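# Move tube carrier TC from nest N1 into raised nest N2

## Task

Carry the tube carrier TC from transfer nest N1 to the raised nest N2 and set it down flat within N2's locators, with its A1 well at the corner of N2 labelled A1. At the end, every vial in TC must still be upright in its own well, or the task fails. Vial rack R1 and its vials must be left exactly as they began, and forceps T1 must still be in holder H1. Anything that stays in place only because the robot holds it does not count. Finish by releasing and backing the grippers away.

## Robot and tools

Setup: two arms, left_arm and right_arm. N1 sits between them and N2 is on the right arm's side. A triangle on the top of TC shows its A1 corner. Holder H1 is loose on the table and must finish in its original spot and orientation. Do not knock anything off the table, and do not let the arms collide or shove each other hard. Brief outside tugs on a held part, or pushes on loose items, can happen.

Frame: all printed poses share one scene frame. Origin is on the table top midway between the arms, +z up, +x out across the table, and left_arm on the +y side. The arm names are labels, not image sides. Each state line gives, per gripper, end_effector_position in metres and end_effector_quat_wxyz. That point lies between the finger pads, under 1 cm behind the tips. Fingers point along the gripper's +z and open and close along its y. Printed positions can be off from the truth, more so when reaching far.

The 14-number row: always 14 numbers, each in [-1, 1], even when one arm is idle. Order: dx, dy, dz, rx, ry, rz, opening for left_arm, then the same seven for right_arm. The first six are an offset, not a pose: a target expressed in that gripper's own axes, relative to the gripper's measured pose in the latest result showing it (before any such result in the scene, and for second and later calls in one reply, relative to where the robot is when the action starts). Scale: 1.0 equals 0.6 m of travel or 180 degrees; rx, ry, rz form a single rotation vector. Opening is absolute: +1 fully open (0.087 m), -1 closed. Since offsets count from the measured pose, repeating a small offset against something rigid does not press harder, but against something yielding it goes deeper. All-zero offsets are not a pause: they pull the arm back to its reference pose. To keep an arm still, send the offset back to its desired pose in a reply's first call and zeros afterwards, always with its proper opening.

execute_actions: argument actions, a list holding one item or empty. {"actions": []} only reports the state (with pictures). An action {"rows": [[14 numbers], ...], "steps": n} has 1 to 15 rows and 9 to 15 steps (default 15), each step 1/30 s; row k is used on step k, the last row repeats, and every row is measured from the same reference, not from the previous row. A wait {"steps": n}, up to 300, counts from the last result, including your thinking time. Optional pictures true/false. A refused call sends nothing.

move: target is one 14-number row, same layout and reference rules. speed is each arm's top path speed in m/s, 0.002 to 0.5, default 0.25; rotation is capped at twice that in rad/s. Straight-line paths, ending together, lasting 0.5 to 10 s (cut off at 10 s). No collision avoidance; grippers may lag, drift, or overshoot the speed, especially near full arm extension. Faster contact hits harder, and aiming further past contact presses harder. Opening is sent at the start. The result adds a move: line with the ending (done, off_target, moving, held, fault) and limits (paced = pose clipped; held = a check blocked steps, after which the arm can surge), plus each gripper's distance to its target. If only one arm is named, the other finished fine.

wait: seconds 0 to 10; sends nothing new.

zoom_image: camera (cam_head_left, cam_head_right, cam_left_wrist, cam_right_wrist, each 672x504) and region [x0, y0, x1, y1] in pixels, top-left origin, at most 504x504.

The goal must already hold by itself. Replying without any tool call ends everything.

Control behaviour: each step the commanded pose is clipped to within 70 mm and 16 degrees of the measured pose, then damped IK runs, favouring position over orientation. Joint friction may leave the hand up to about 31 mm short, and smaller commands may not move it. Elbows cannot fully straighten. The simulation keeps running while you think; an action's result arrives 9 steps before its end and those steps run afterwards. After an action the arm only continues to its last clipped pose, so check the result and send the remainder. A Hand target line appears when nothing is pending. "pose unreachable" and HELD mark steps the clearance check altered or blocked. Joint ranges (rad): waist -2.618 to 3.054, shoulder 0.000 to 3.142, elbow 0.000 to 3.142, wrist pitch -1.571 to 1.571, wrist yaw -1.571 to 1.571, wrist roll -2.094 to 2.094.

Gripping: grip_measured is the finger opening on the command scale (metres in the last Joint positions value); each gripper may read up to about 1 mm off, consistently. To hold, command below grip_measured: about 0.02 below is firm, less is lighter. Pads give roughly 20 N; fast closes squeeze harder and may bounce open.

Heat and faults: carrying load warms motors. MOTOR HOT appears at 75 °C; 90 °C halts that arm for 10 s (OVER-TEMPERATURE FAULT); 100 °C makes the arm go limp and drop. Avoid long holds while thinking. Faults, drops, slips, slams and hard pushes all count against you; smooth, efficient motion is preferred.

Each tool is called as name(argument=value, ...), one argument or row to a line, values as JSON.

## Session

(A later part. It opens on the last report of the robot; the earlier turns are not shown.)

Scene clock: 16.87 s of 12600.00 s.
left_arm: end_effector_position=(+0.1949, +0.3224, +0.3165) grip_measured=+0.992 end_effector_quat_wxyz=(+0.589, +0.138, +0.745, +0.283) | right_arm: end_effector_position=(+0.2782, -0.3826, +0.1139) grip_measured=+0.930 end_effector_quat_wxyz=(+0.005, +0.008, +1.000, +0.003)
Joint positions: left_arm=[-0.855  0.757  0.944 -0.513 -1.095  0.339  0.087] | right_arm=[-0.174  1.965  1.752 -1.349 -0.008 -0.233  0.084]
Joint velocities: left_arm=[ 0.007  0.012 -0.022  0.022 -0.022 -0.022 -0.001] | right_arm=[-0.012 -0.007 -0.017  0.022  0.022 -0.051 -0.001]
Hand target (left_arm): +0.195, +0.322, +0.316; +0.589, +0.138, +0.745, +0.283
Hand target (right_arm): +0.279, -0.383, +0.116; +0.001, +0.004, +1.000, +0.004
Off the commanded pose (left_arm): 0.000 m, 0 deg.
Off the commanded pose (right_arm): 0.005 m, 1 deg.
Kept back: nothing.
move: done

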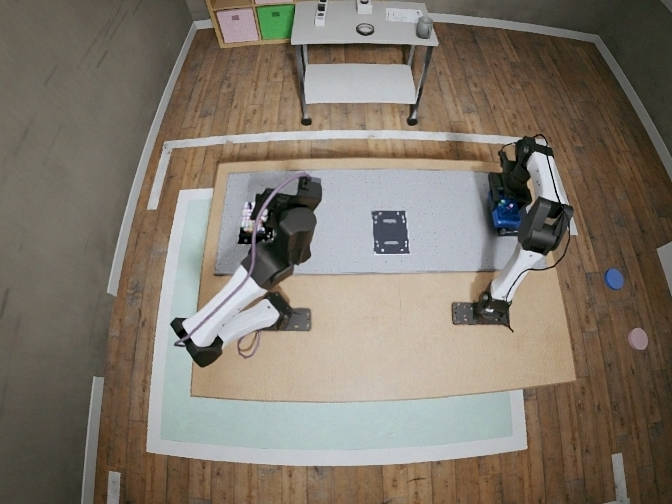

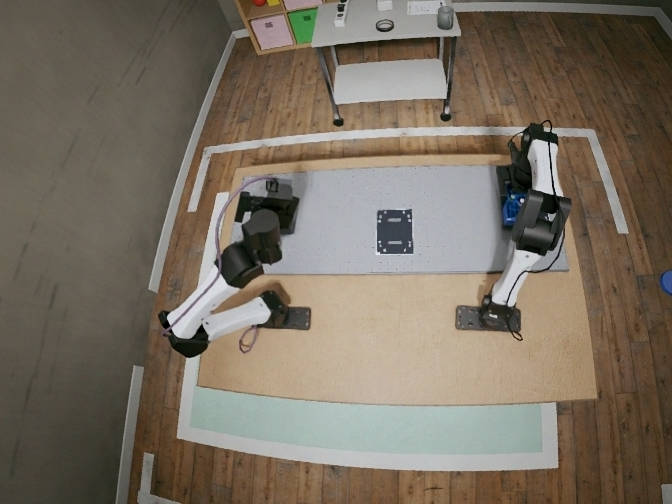

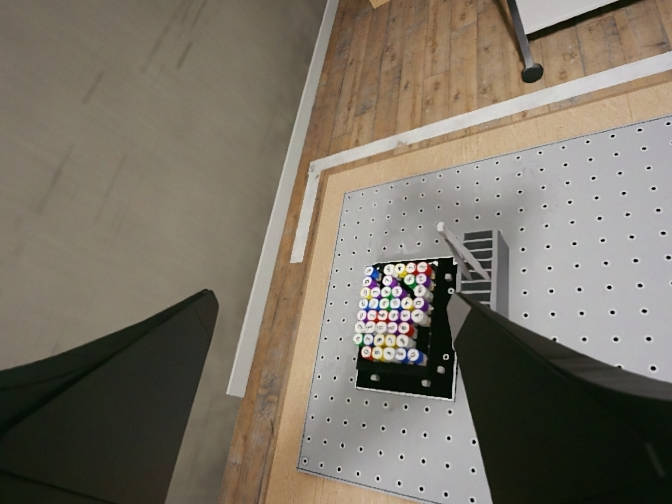

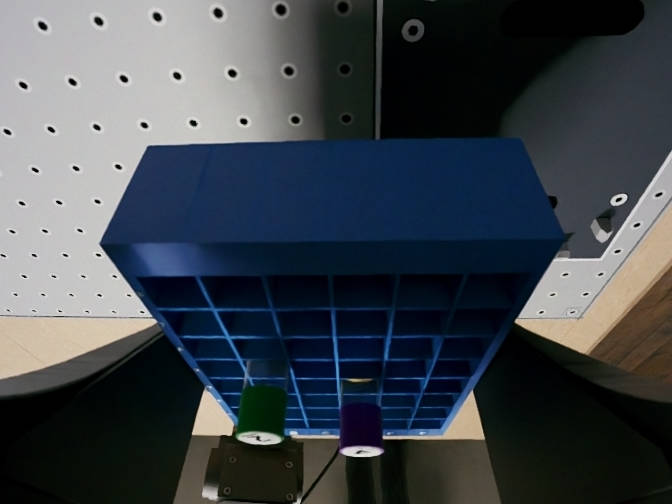

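move(
  target=[0,0,0,0,0,0,1,-0.042,-0.118,0.02,0,0,0,0.89],
  speed=0.08,
)

Scene clock: 18.53 s of 12600.00 s.
left_arm: end_effector_position=(+0.1950, +0.3223, +0.3166) grip_measured=+0.992 end_effector_quat_wxyz=(+0.589, +0.138, +0.744, +0.282) | right_arm: end_effector_position=(+0.3021, -0.4521, +0.0994) grip_measured=+0.930 end_effector_quat_wxyz=(+0.009, +0.009, +1.000, +0.001)
Joint positions: left_arm=[-0.855  0.757  0.944 -0.511 -1.095  0.339  0.087] | right_arm=[-0.32   2.151  1.971 -1.376 -0.008 -0.377  0.084]
Joint velocities: left_arm=[-0.012 -0.002 -0.007 -0.007 -0.037 -0.066 -0.001] | right_arm=[-0.002  0.002  0.022 -0.066  0.007 -0.022  0.   ]
Hand target (left_arm): +0.195, +0.322, +0.317; +0.589, +0.138, +0.745, +0.283
Hand target (right_arm): +0.302, -0.454, +0.101; +0.005, +0.008, +1.000, +0.002
Off the commanded pose (left_arm): 0.000 m, 0 deg.
Off the commanded pose (right_arm): 0.003 m, 1 deg.
Kept back: nothing.
move: done

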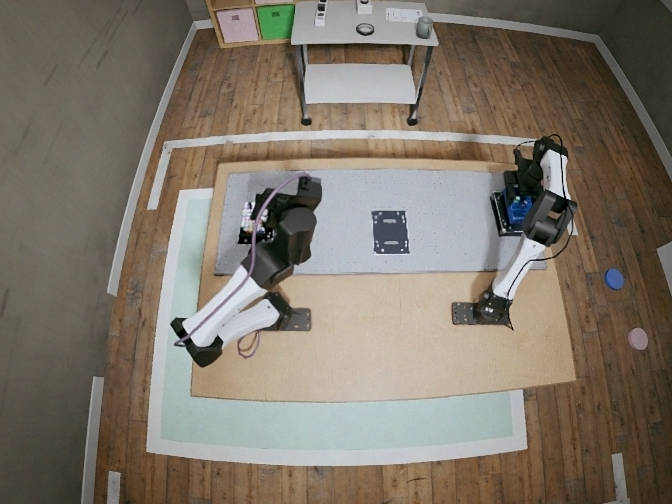

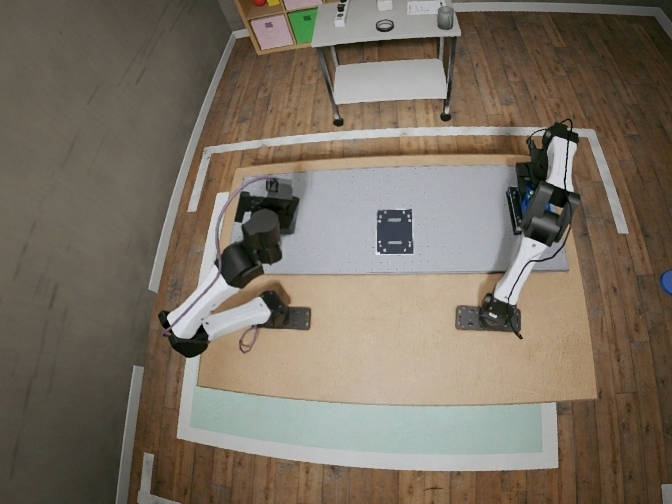

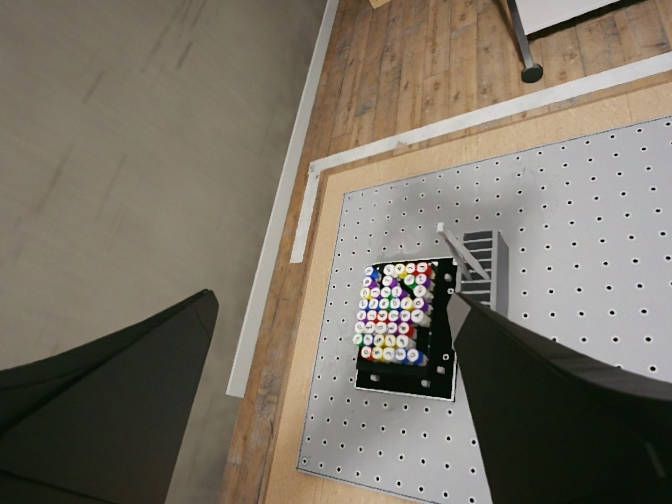

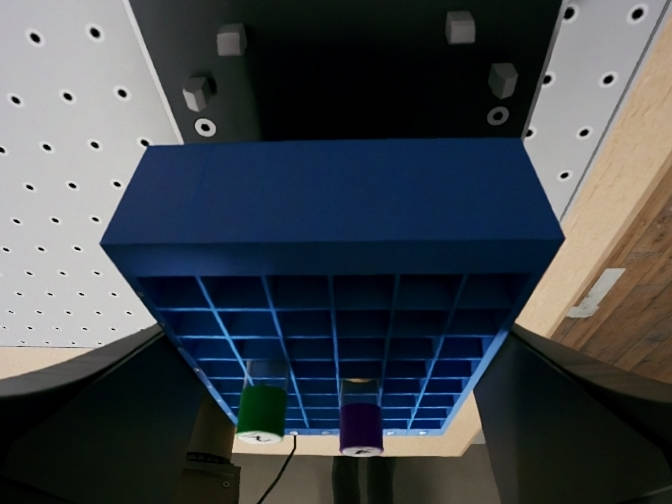

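move(
  target=[0,0,0,0,0,0,1,-0.015,-0.009,0.04,0,0.005,-0.011,0.89],
  speed=0.04,
)

Scene clock: 19.90 s of 12600.00 s.
left_arm: end_effector_position=(+0.1950, +0.3222, +0.3167) grip_measured=+0.992 end_effector_quat_wxyz=(+0.589, +0.138, +0.744, +0.282) | right_arm: end_effector_position=(+0.3094, -0.4562, +0.0799) grip_measured=+0.930 end_effector_quat_wxyz=(+0.003, -0.004, +1.000, +0.003)
Joint positions: left_arm=[-0.855  0.757  0.944 -0.511 -1.095  0.339  0.087] | right_arm=[-0.32   2.2    1.971 -1.339 -0.008 -0.403  0.084]
Joint velocities: left_arm=[-0.002  0.002 -0.007 -0.081  0.037 -0.022 -0.   ] | right_arm=[-0.017 -0.017  0.017  0.066 -0.022 -0.095  0.   ]
Hand target (left_arm): +0.195, +0.322, +0.317; +0.589, +0.138, +0.744, +0.282
Hand target (right_arm): +0.311, -0.457, +0.075; +0.001, -0.008, +1.000, +0.001
Off the commanded pose (left_arm): 0.000 m, 0 deg.
Off the commanded pose (right_arm): 0.005 m, 1 deg.
Kept back: nothing.
move: done

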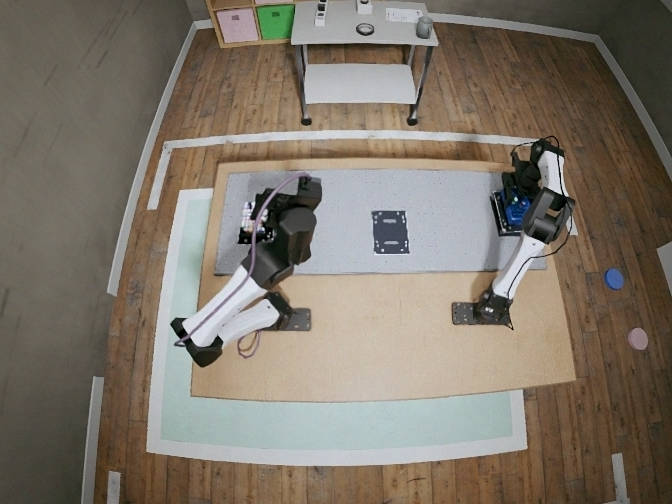

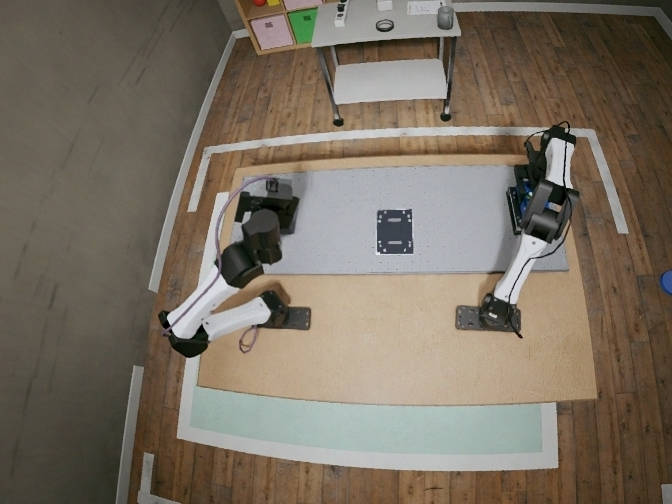

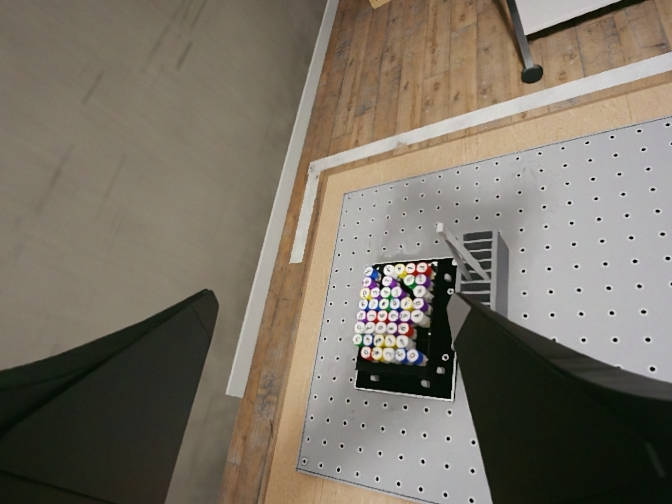

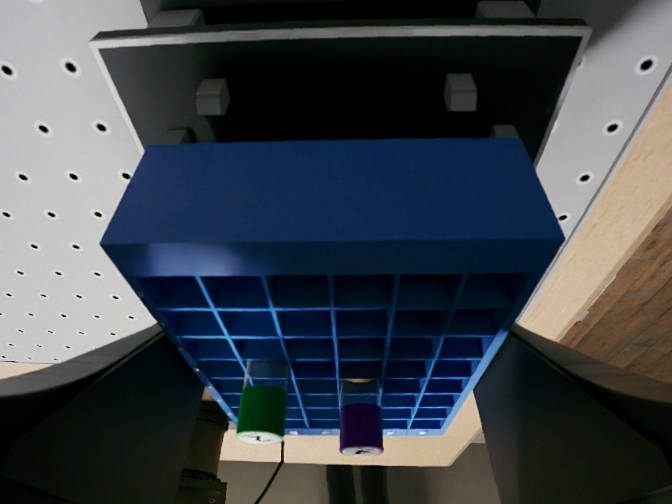

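move(
  target=[0,0,0,0,0,0,1,0,-0.003,0.024,0,0,0,0.89],
  speed=0.03,
)

Scene clock: 20.97 s of 12600.00 s.
left_arm: end_effector_position=(+0.1951, +0.3222, +0.3169) grip_measured=+0.992 end_effector_quat_wxyz=(+0.590, +0.137, +0.744, +0.282) | right_arm: end_effector_position=(+0.3111, -0.4569, +0.0706) grip_measured=+0.930 end_effector_quat_wxyz=(+0.006, -0.004, +1.000, +0.002)
Joint positions: left_arm=[-0.855  0.757  0.944 -0.51  -1.095  0.339  0.087] | right_arm=[-0.32   2.2    1.935 -1.296 -0.008 -0.404  0.084]
Joint velocities: left_arm=[ 0.017 -0.007 -0.002 -0.007 -0.007  0.022 -0.   ] | right_arm=[-0.007  0.002 -0.012 -0.022 -0.022 -0.007  0.001]
Hand target (left_arm): +0.195, +0.322, +0.317; +0.589, +0.138, +0.744, +0.282
Hand target (right_arm): +0.309, -0.458, +0.066; +0.002, -0.004, +1.000, +0.003
Off the commanded pose (left_arm): 0.000 m, 0 deg.
Off the commanded pose (right_arm): 0.005 m, 0 deg.
Kept back: nothing.
move: done

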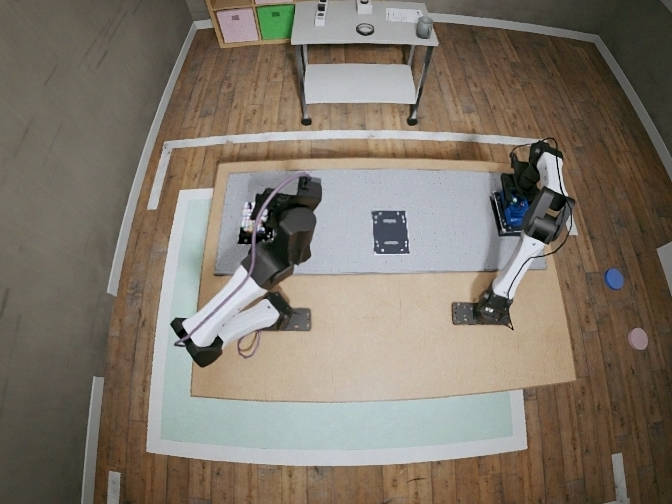

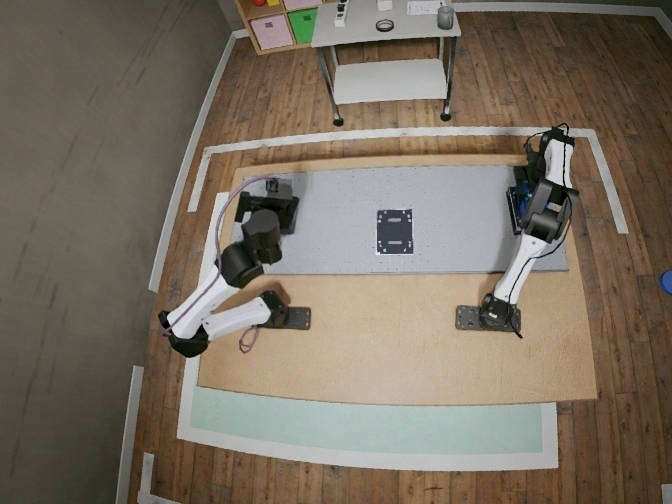

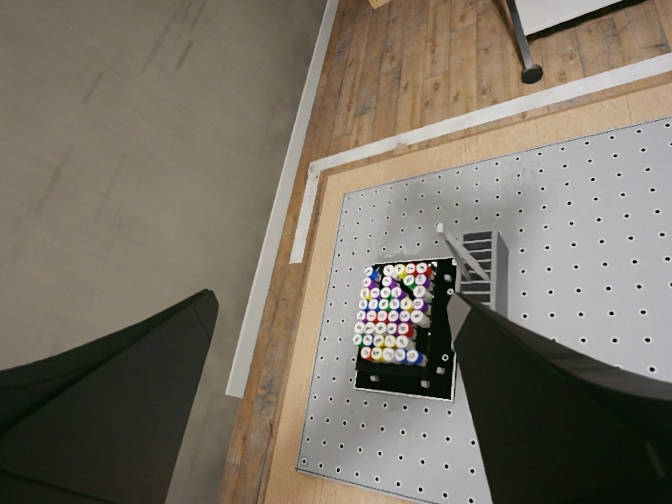

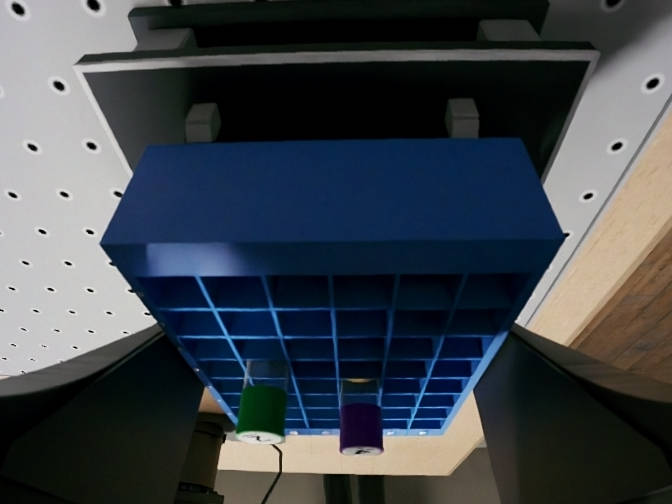

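move(
  target=[0,0,0,0,0,0,1,0.007,0,0.028,0,0.003,0,0.89],
  speed=0.02,
)

Scene clock: 22.30 s of 12600.00 s.
left_arm: end_effector_position=(+0.1952, +0.3221, +0.3170) grip_measured=+0.992 end_effector_quat_wxyz=(+0.590, +0.137, +0.744, +0.282) | right_arm: end_effector_position=(+0.3112, -0.4570, +0.0631) grip_measured=+0.930 end_effector_quat_wxyz=(+0.007, -0.004, +1.000, +0.001)
Joint positions: left_arm=[-0.855  0.757  0.944 -0.508 -1.095  0.339  0.087] | right_arm=[-0.32   2.2    1.906 -1.265 -0.008 -0.404  0.084]
Joint velocities: left_arm=[-0.032 -0.002 -0.002  0.037  0.051 -0.007 -0.002] | right_arm=[ 0.012  0.002 -0.002 -0.139  0.066  0.007  0.   ]
Hand target (left_arm): +0.195, +0.322, +0.317; +0.590, +0.137, +0.744, +0.282
Hand target (right_arm): +0.307, -0.457, +0.054; +0.001, -0.004, +1.000, +0.002
Off the commanded pose (left_arm): 0.000 m, 0 deg.
Off the commanded pose (right_arm): 0.010 m, 1 deg.
Kept back: nothing.
move: done

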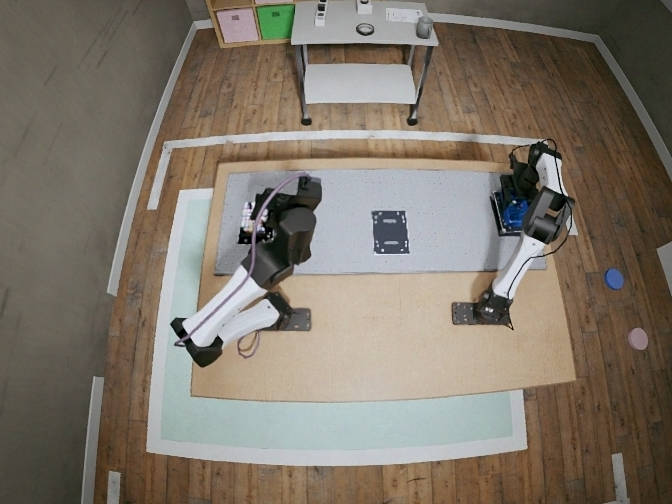

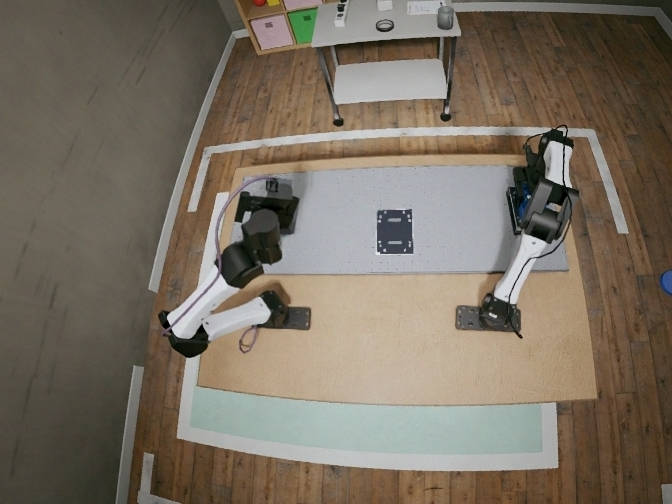

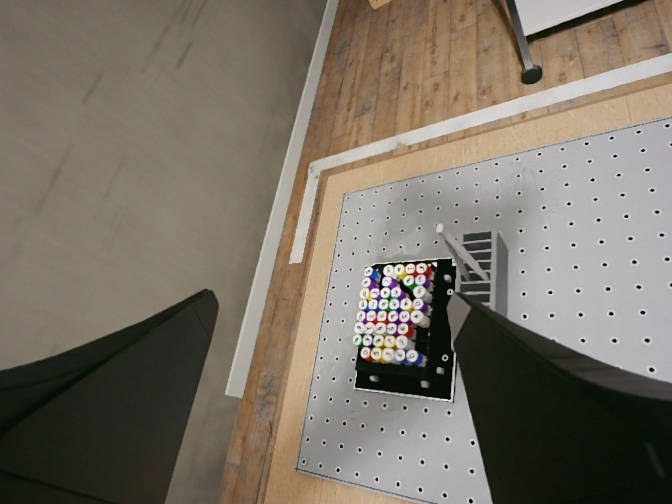

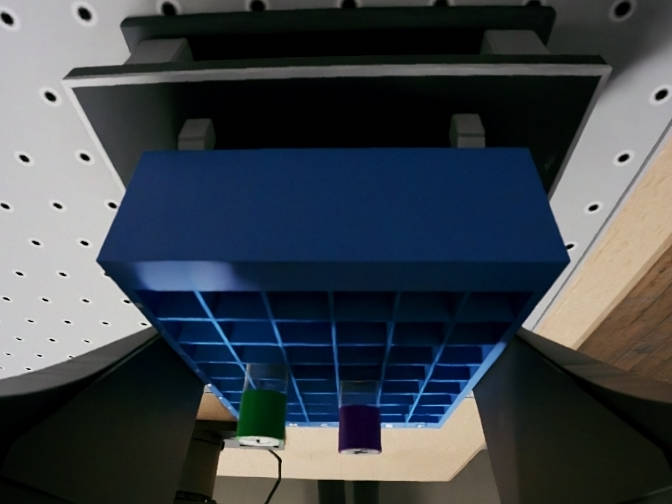

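Far end is resting on locators; pull back in -x.

move(
  target=[0,0,0,0,0,0,1,0.014,0,-0.002,0,0.003,0,0.89],
  speed=0.02,
)

Scene clock: 23.23 s of 12600.00 s.
left_arm: end_effector_position=(+0.1952, +0.3220, +0.3171) grip_measured=+0.992 end_effector_quat_wxyz=(+0.590, +0.137, +0.744, +0.281) | right_arm: end_effector_position=(+0.3106, -0.4568, +0.0636) grip_measured=+0.930 end_effector_quat_wxyz=(+0.009, -0.005, +1.000, +0.001)
Joint positions: left_arm=[-0.855  0.757  0.944 -0.508 -1.095  0.339  0.087] | right_arm=[-0.32   2.192  1.895 -1.258 -0.008 -0.405  0.084]
Joint velocities: left_arm=[ 0.002  0.017  0.007 -0.051 -0.022 -0.095 -0.001] | right_arm=[-0.007  0.017 -0.032 -0.007 -0.007  0.037 -0.   ]
Hand target (left_arm): +0.195, +0.322, +0.317; +0.590, +0.137, +0.744, +0.282
Hand target (right_arm): +0.303, -0.457, +0.064; +0.002, -0.004, +1.000, +0.002
Off the commanded pose (left_arm): 0.000 m, 0 deg.
Off the commanded pose (right_arm): 0.008 m, 1 deg.
Kept back: nothing.
move: done

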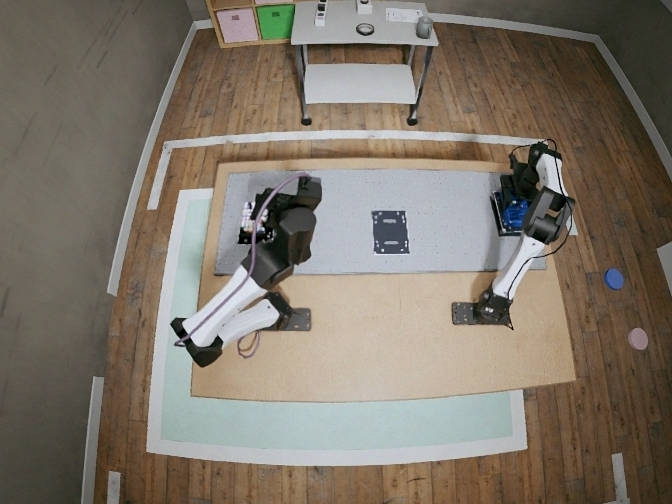

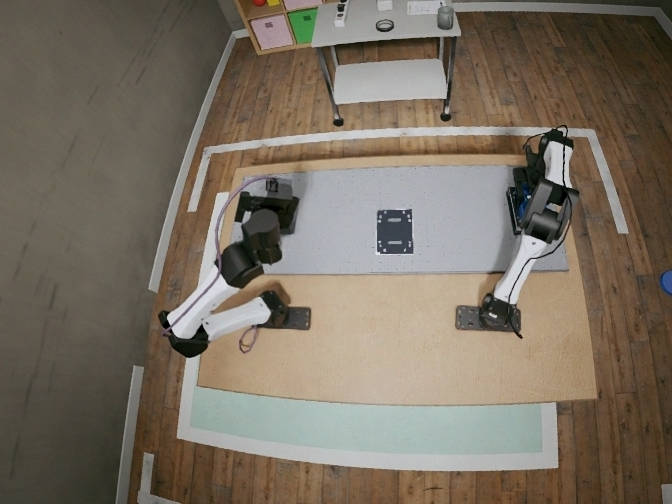

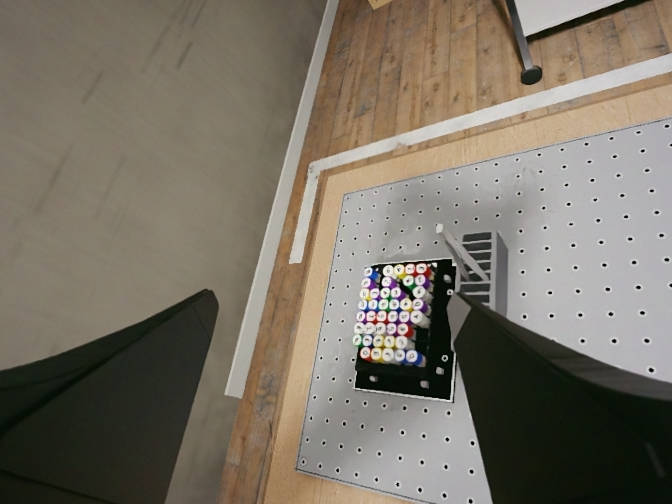

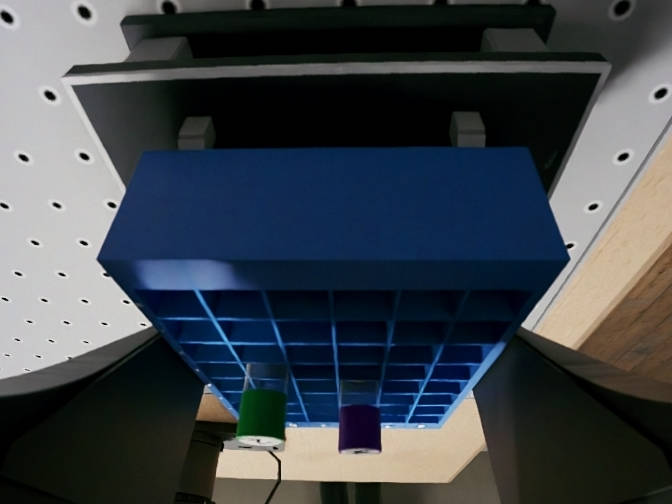

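move(
  target=[0,0,0,0,0,0,1,0,0,0,0,0,0,1],
)

Scene clock: 24.17 s of 12600.00 s.
left_arm: end_effector_position=(+0.1953, +0.3220, +0.3172) grip_measured=+0.992 end_effector_quat_wxyz=(+0.591, +0.136, +0.744, +0.281) | right_arm: end_effector_position=(+0.3107, -0.4568, +0.0636) grip_measured=+0.982 end_effector_quat_wxyz=(+0.009, -0.005, +1.000, +0.001)
Joint positions: left_arm=[-0.855  0.757  0.944 -0.506 -1.095  0.339  0.087] | right_arm=[-0.32   2.192  1.895 -1.257 -0.008 -0.405  0.087]
Joint velocities: left_arm=[ 0.007 -0.017 -0.007 -0.022  0.051  0.007 -0.001] | right_arm=[-0.032 -0.002  0.007 -0.051 -0.022  0.007  0.001]
Hand target (left_arm): +0.195, +0.322, +0.317; +0.590, +0.137, +0.744, +0.281
Hand target (right_arm): +0.311, -0.457, +0.064; +0.009, -0.005, +1.000, +0.001
Off the commanded pose (left_arm): 0.000 m, 0 deg.
Off the commanded pose (right_arm): 0.000 m, 0 deg.
Kept back: nothing.
move: done

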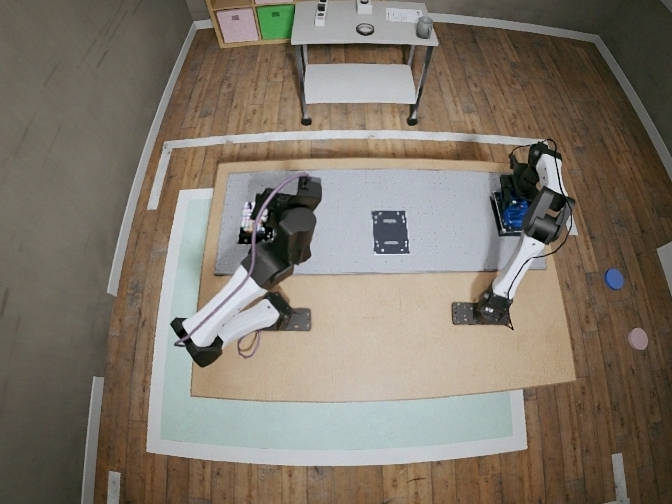

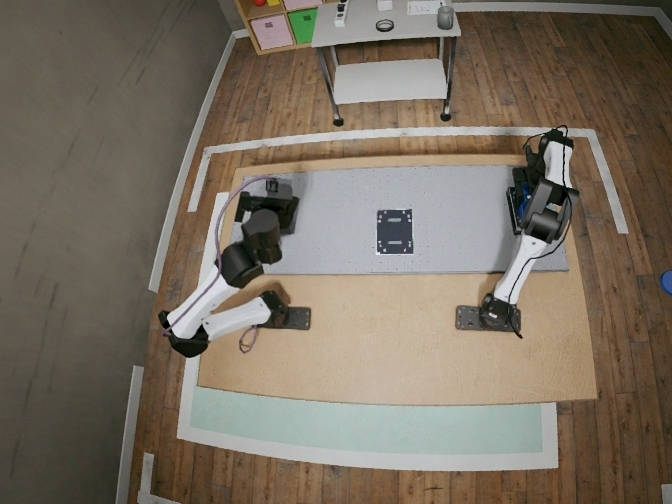

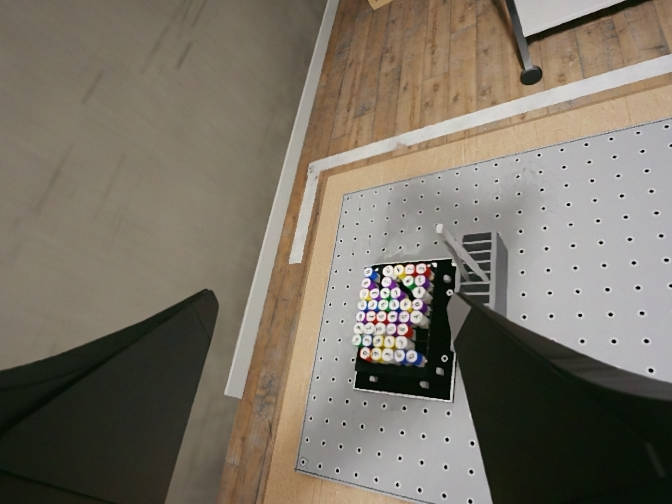

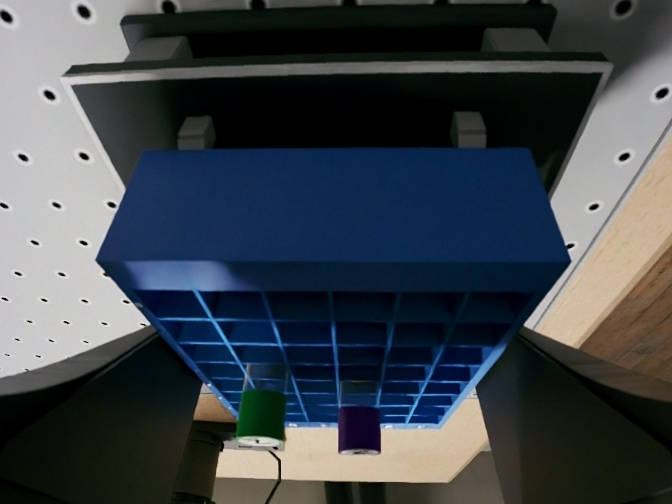

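Not dropped. Regrip and pull harder.

move(
  target=[0,0,0,0,0,0,1,0,0,0,0,0,0,0.89],
)

move(
  target=[0,0,0,0,0,0,1,0.024,0,0,0,0.004,0,0.89],
  speed=0.015,
)

Scene clock: 25.17 s of 12600.00 s.
left_arm: end_effector_position=(+0.1953, +0.3219, +0.3173) grip_measured=+0.992 end_effector_quat_wxyz=(+0.591, +0.136, +0.744, +0.281) | right_arm: end_effector_position=(+0.3107, -0.4568, +0.0636) grip_measured=+0.930 end_effector_quat_wxyz=(+0.009, -0.005, +1.000, +0.001)
Joint positions: left_arm=[-0.855  0.757  0.944 -0.506 -1.095  0.339  0.087] | right_arm=[-0.32   2.192  1.895 -1.257 -0.008 -0.405  0.084]
Joint velocities: left_arm=[-0.012 -0.007 -0.012 -0.051  0.081 -0.022 -0.001] | right_arm=[ 0.002  0.002  0.012 -0.051 -0.007 -0.022  0.   ]
Hand target (left_arm): +0.195, +0.322, +0.317; +0.591, +0.136, +0.744, +0.281
Hand target (right_arm): +0.311, -0.457, +0.064; +0.009, -0.005, +1.000, +0.001
Off the commanded pose (left_arm): 0.000 m, 0 deg.
Off the commanded pose (right_arm): 0.000 m, 0 deg.
Kept back: nothing.
move: done

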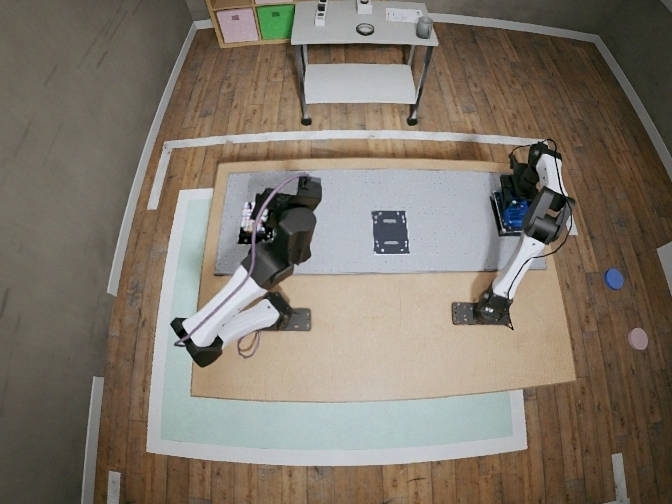

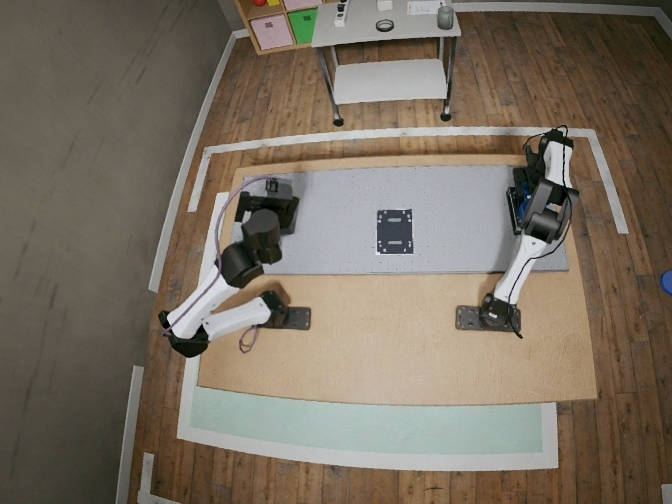

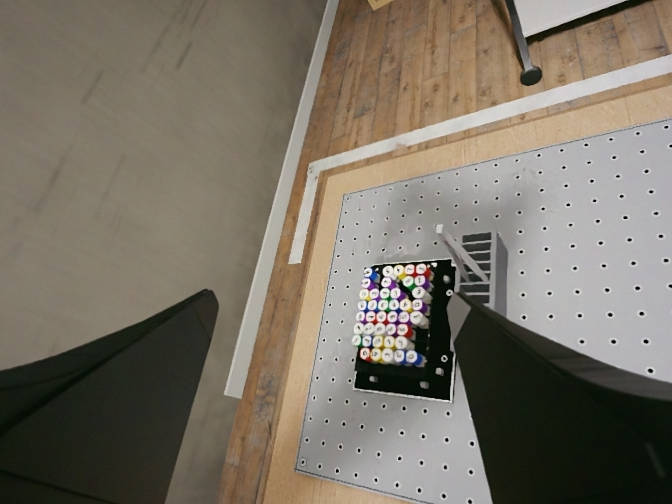

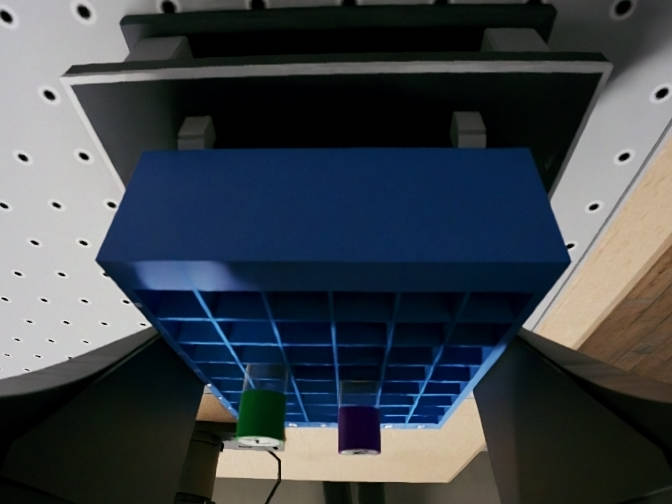

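Scene clock: 26.33 s of 12600.00 s.
left_arm: end_effector_position=(+0.1954, +0.3219, +0.3175) grip_measured=+0.992 end_effector_quat_wxyz=(+0.591, +0.136, +0.744, +0.281) | right_arm: end_effector_position=(+0.3062, -0.4564, +0.0620) grip_measured=+0.930 end_effector_quat_wxyz=(+0.011, -0.009, +1.000, -0.002)
Joint positions: left_arm=[-0.855  0.757  0.944 -0.505 -1.095  0.339  0.087] | right_arm=[-0.322  2.167  1.849 -1.231 -0.005 -0.414  0.084]
Joint velocities: left_arm=[-0.017  0.002  0.007 -0.051 -0.066  0.051  0.001] | right_arm=[-0.017 -0.007 -0.007  0.037  0.007  0.066 -0.   ]
Hand target (left_arm): +0.195, +0.322, +0.317; +0.591, +0.136, +0.744, +0.281
Hand target (right_arm): +0.296, -0.457, +0.063; +0.003, -0.005, +1.000, +0.001
Off the commanded pose (left_arm): 0.000 m, 0 deg.
Off the commanded pose (right_arm): 0.010 m, 1 deg.
Kept back: nothing.
move: done

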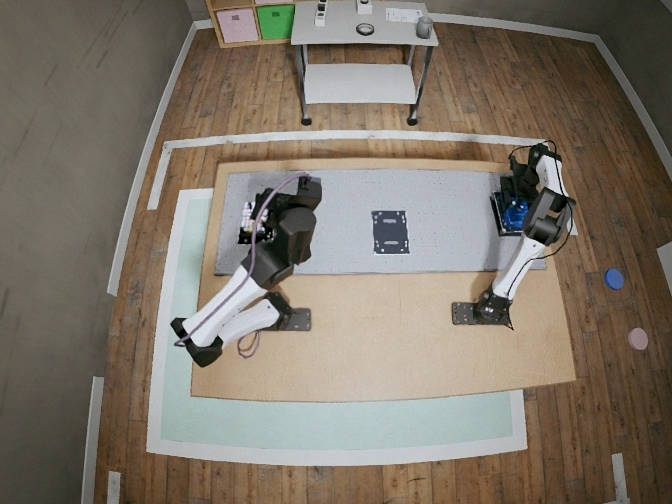

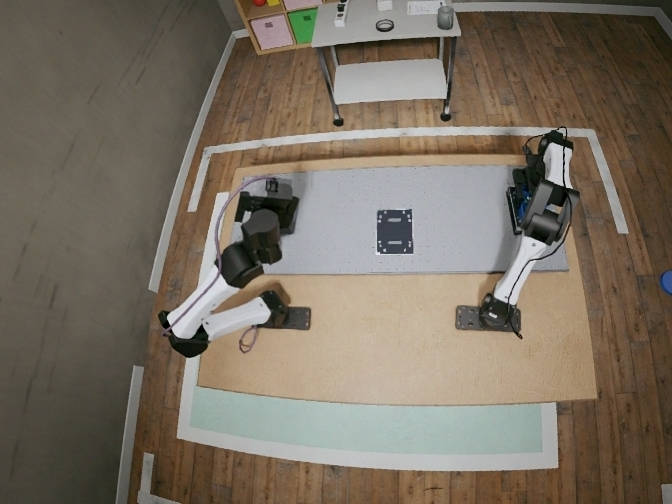

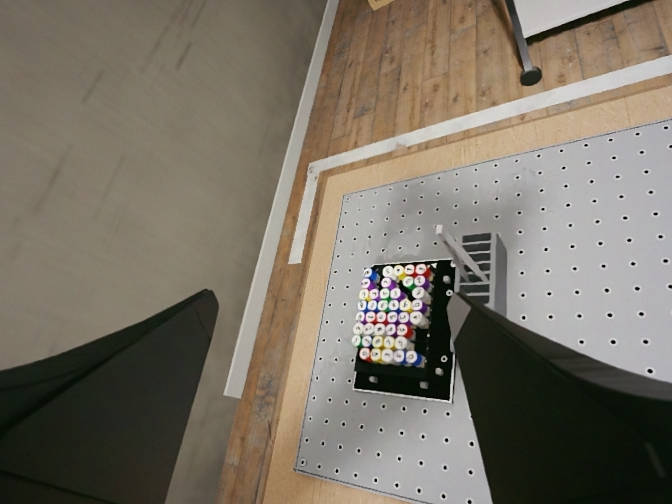

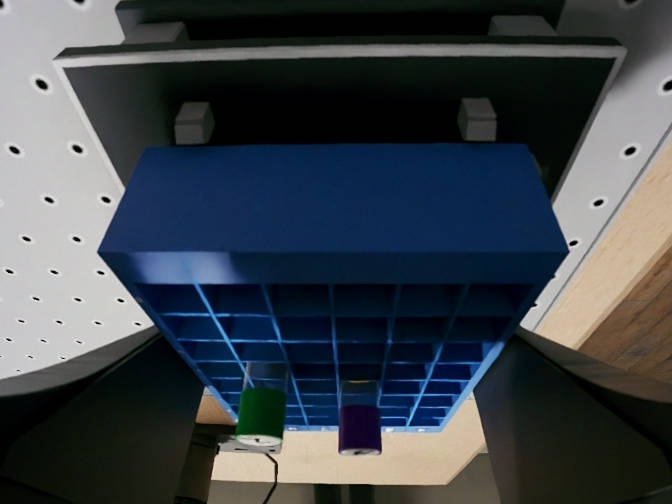

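move(
  target=[0,0,0,0,0,0,1,0,0,0,0,0,0,1],
)

Scene clock: 27.27 s of 12600.00 s.
left_arm: end_effector_position=(+0.1954, +0.3218, +0.3176) grip_measured=+0.992 end_effector_quat_wxyz=(+0.592, +0.135, +0.744, +0.280) | right_arm: end_effector_position=(+0.3064, -0.4564, +0.0620) grip_measured=+0.982 end_effector_quat_wxyz=(+0.011, -0.009, +1.000, -0.002)
Joint positions: left_arm=[-0.855  0.757  0.944 -0.503 -1.095  0.339  0.087] | right_arm=[-0.322  2.167  1.849 -1.23  -0.005 -0.414  0.087]
Joint velocities: left_arm=[ 0.007  0.012 -0.017  0.022 -0.022  0.007 -0.   ] | right_arm=[-0.007  0.007 -0.012 -0.022  0.051 -0.022  0.001]
Hand target (left_arm): +0.195, +0.322, +0.317; +0.591, +0.136, +0.744, +0.281
Hand target (right_arm): +0.306, -0.456, +0.062; +0.011, -0.009, +1.000, -0.002
Off the commanded pose (left_arm): 0.000 m, 0 deg.
Off the commanded pose (right_arm): 0.000 m, 0 deg.
Kept back: nothing.
move: done

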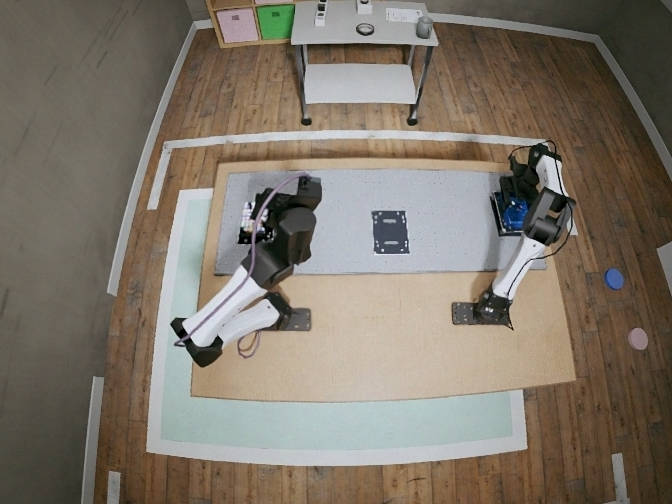

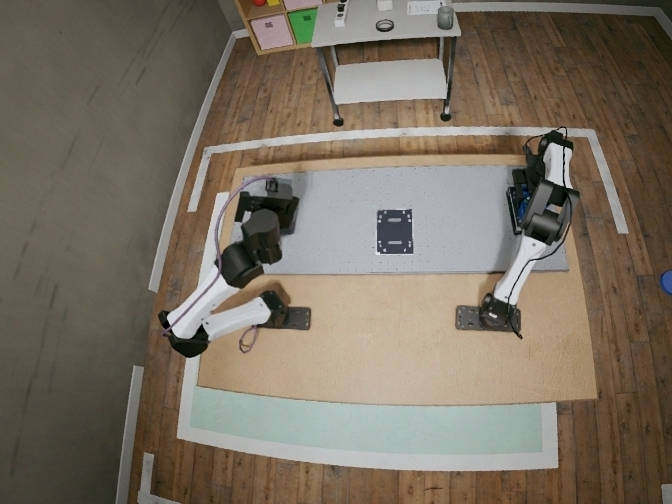

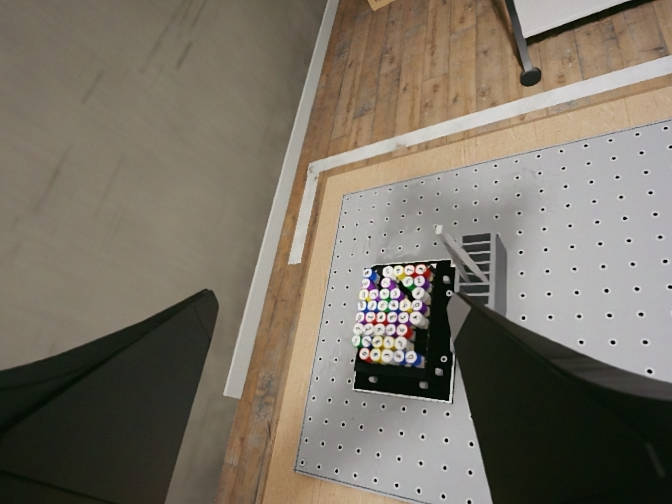

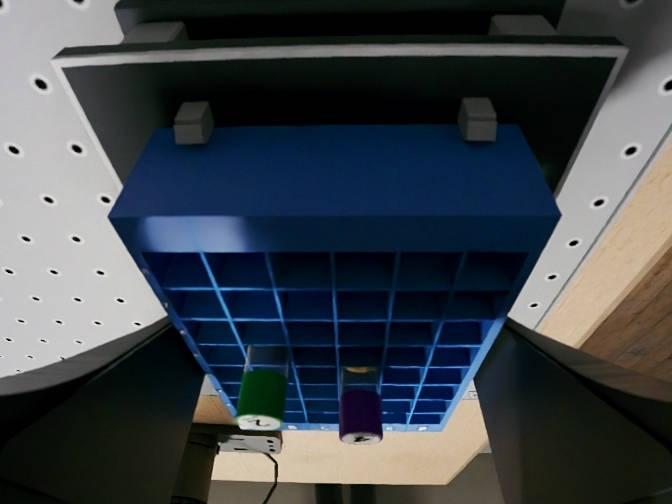

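Dropped in.

move(
  target=[0,0,0,0,0,0,1,0,0,-0.15,0,0,0,1],
  speed=0.1,
)

Scene clock: 28.87 s of 12600.00 s.
left_arm: end_effector_position=(+0.1955, +0.3217, +0.3177) grip_measured=+0.992 end_effector_quat_wxyz=(+0.592, +0.135, +0.744, +0.280) | right_arm: end_effector_position=(+0.3063, -0.4564, +0.1462) grip_measured=+0.982 end_effector_quat_wxyz=(+0.026, -0.009, +1.000, -0.008)
Joint positions: left_arm=[-0.855  0.757  0.944 -0.503 -1.095  0.339  0.087] | right_arm=[-0.322  2.167  2.189 -1.54  -0.005 -0.414  0.087]
Joint velocities: left_arm=[-0.012 -0.007 -0.007  0.037 -0.037 -0.037  0.   ] | right_arm=[-0.002  0.012  0.007 -0.095  0.037 -0.022  0.001]
Hand target (left_arm): +0.195, +0.322, +0.318; +0.591, +0.135, +0.744, +0.280
Hand target (right_arm): +0.305, -0.457, +0.152; +0.028, -0.009, +1.000, -0.010
Off the commanded pose (left_arm): 0.000 m, 0 deg.
Off the commanded pose (right_arm): 0.006 m, 2 deg.
joint sent to its limit (right arm) — the command would take joint 4 (wrist pitch) past its lower limit, so that joint was sent only as far as its limit.
Kept back: nothing.
move: done

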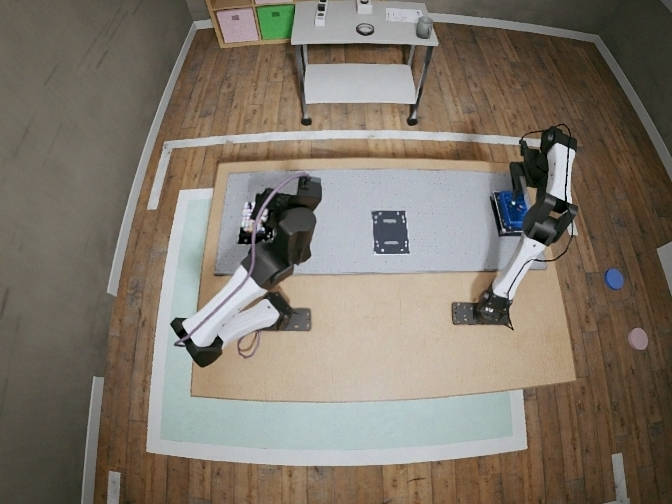

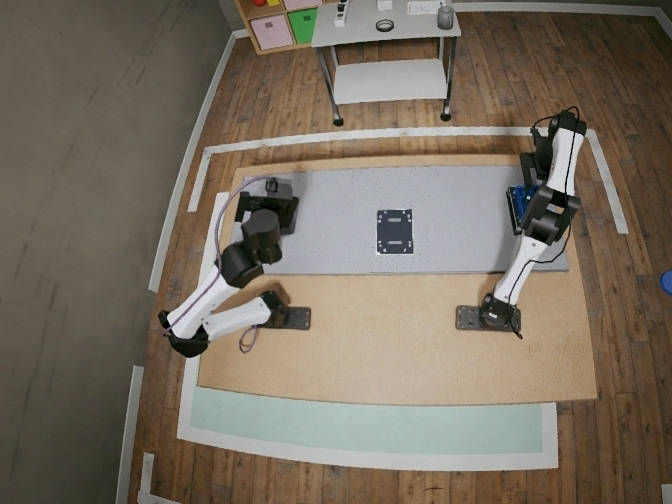

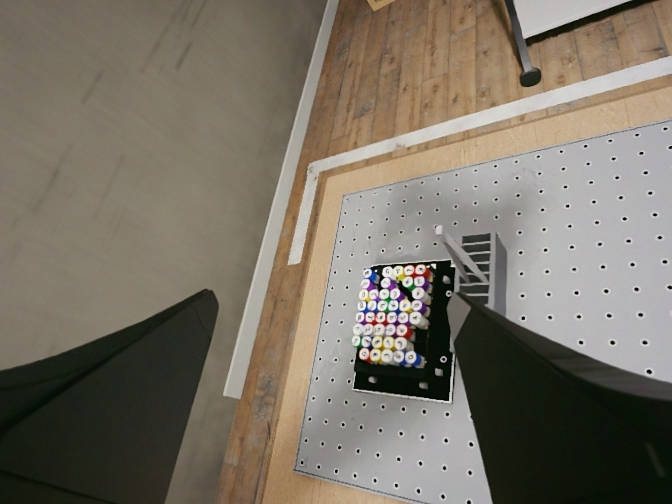

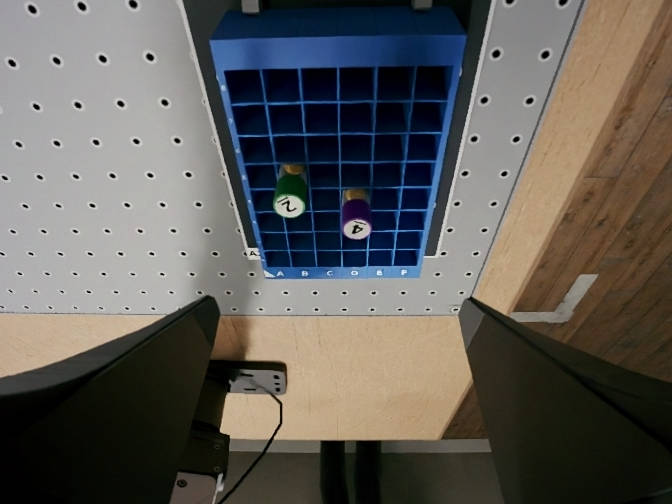

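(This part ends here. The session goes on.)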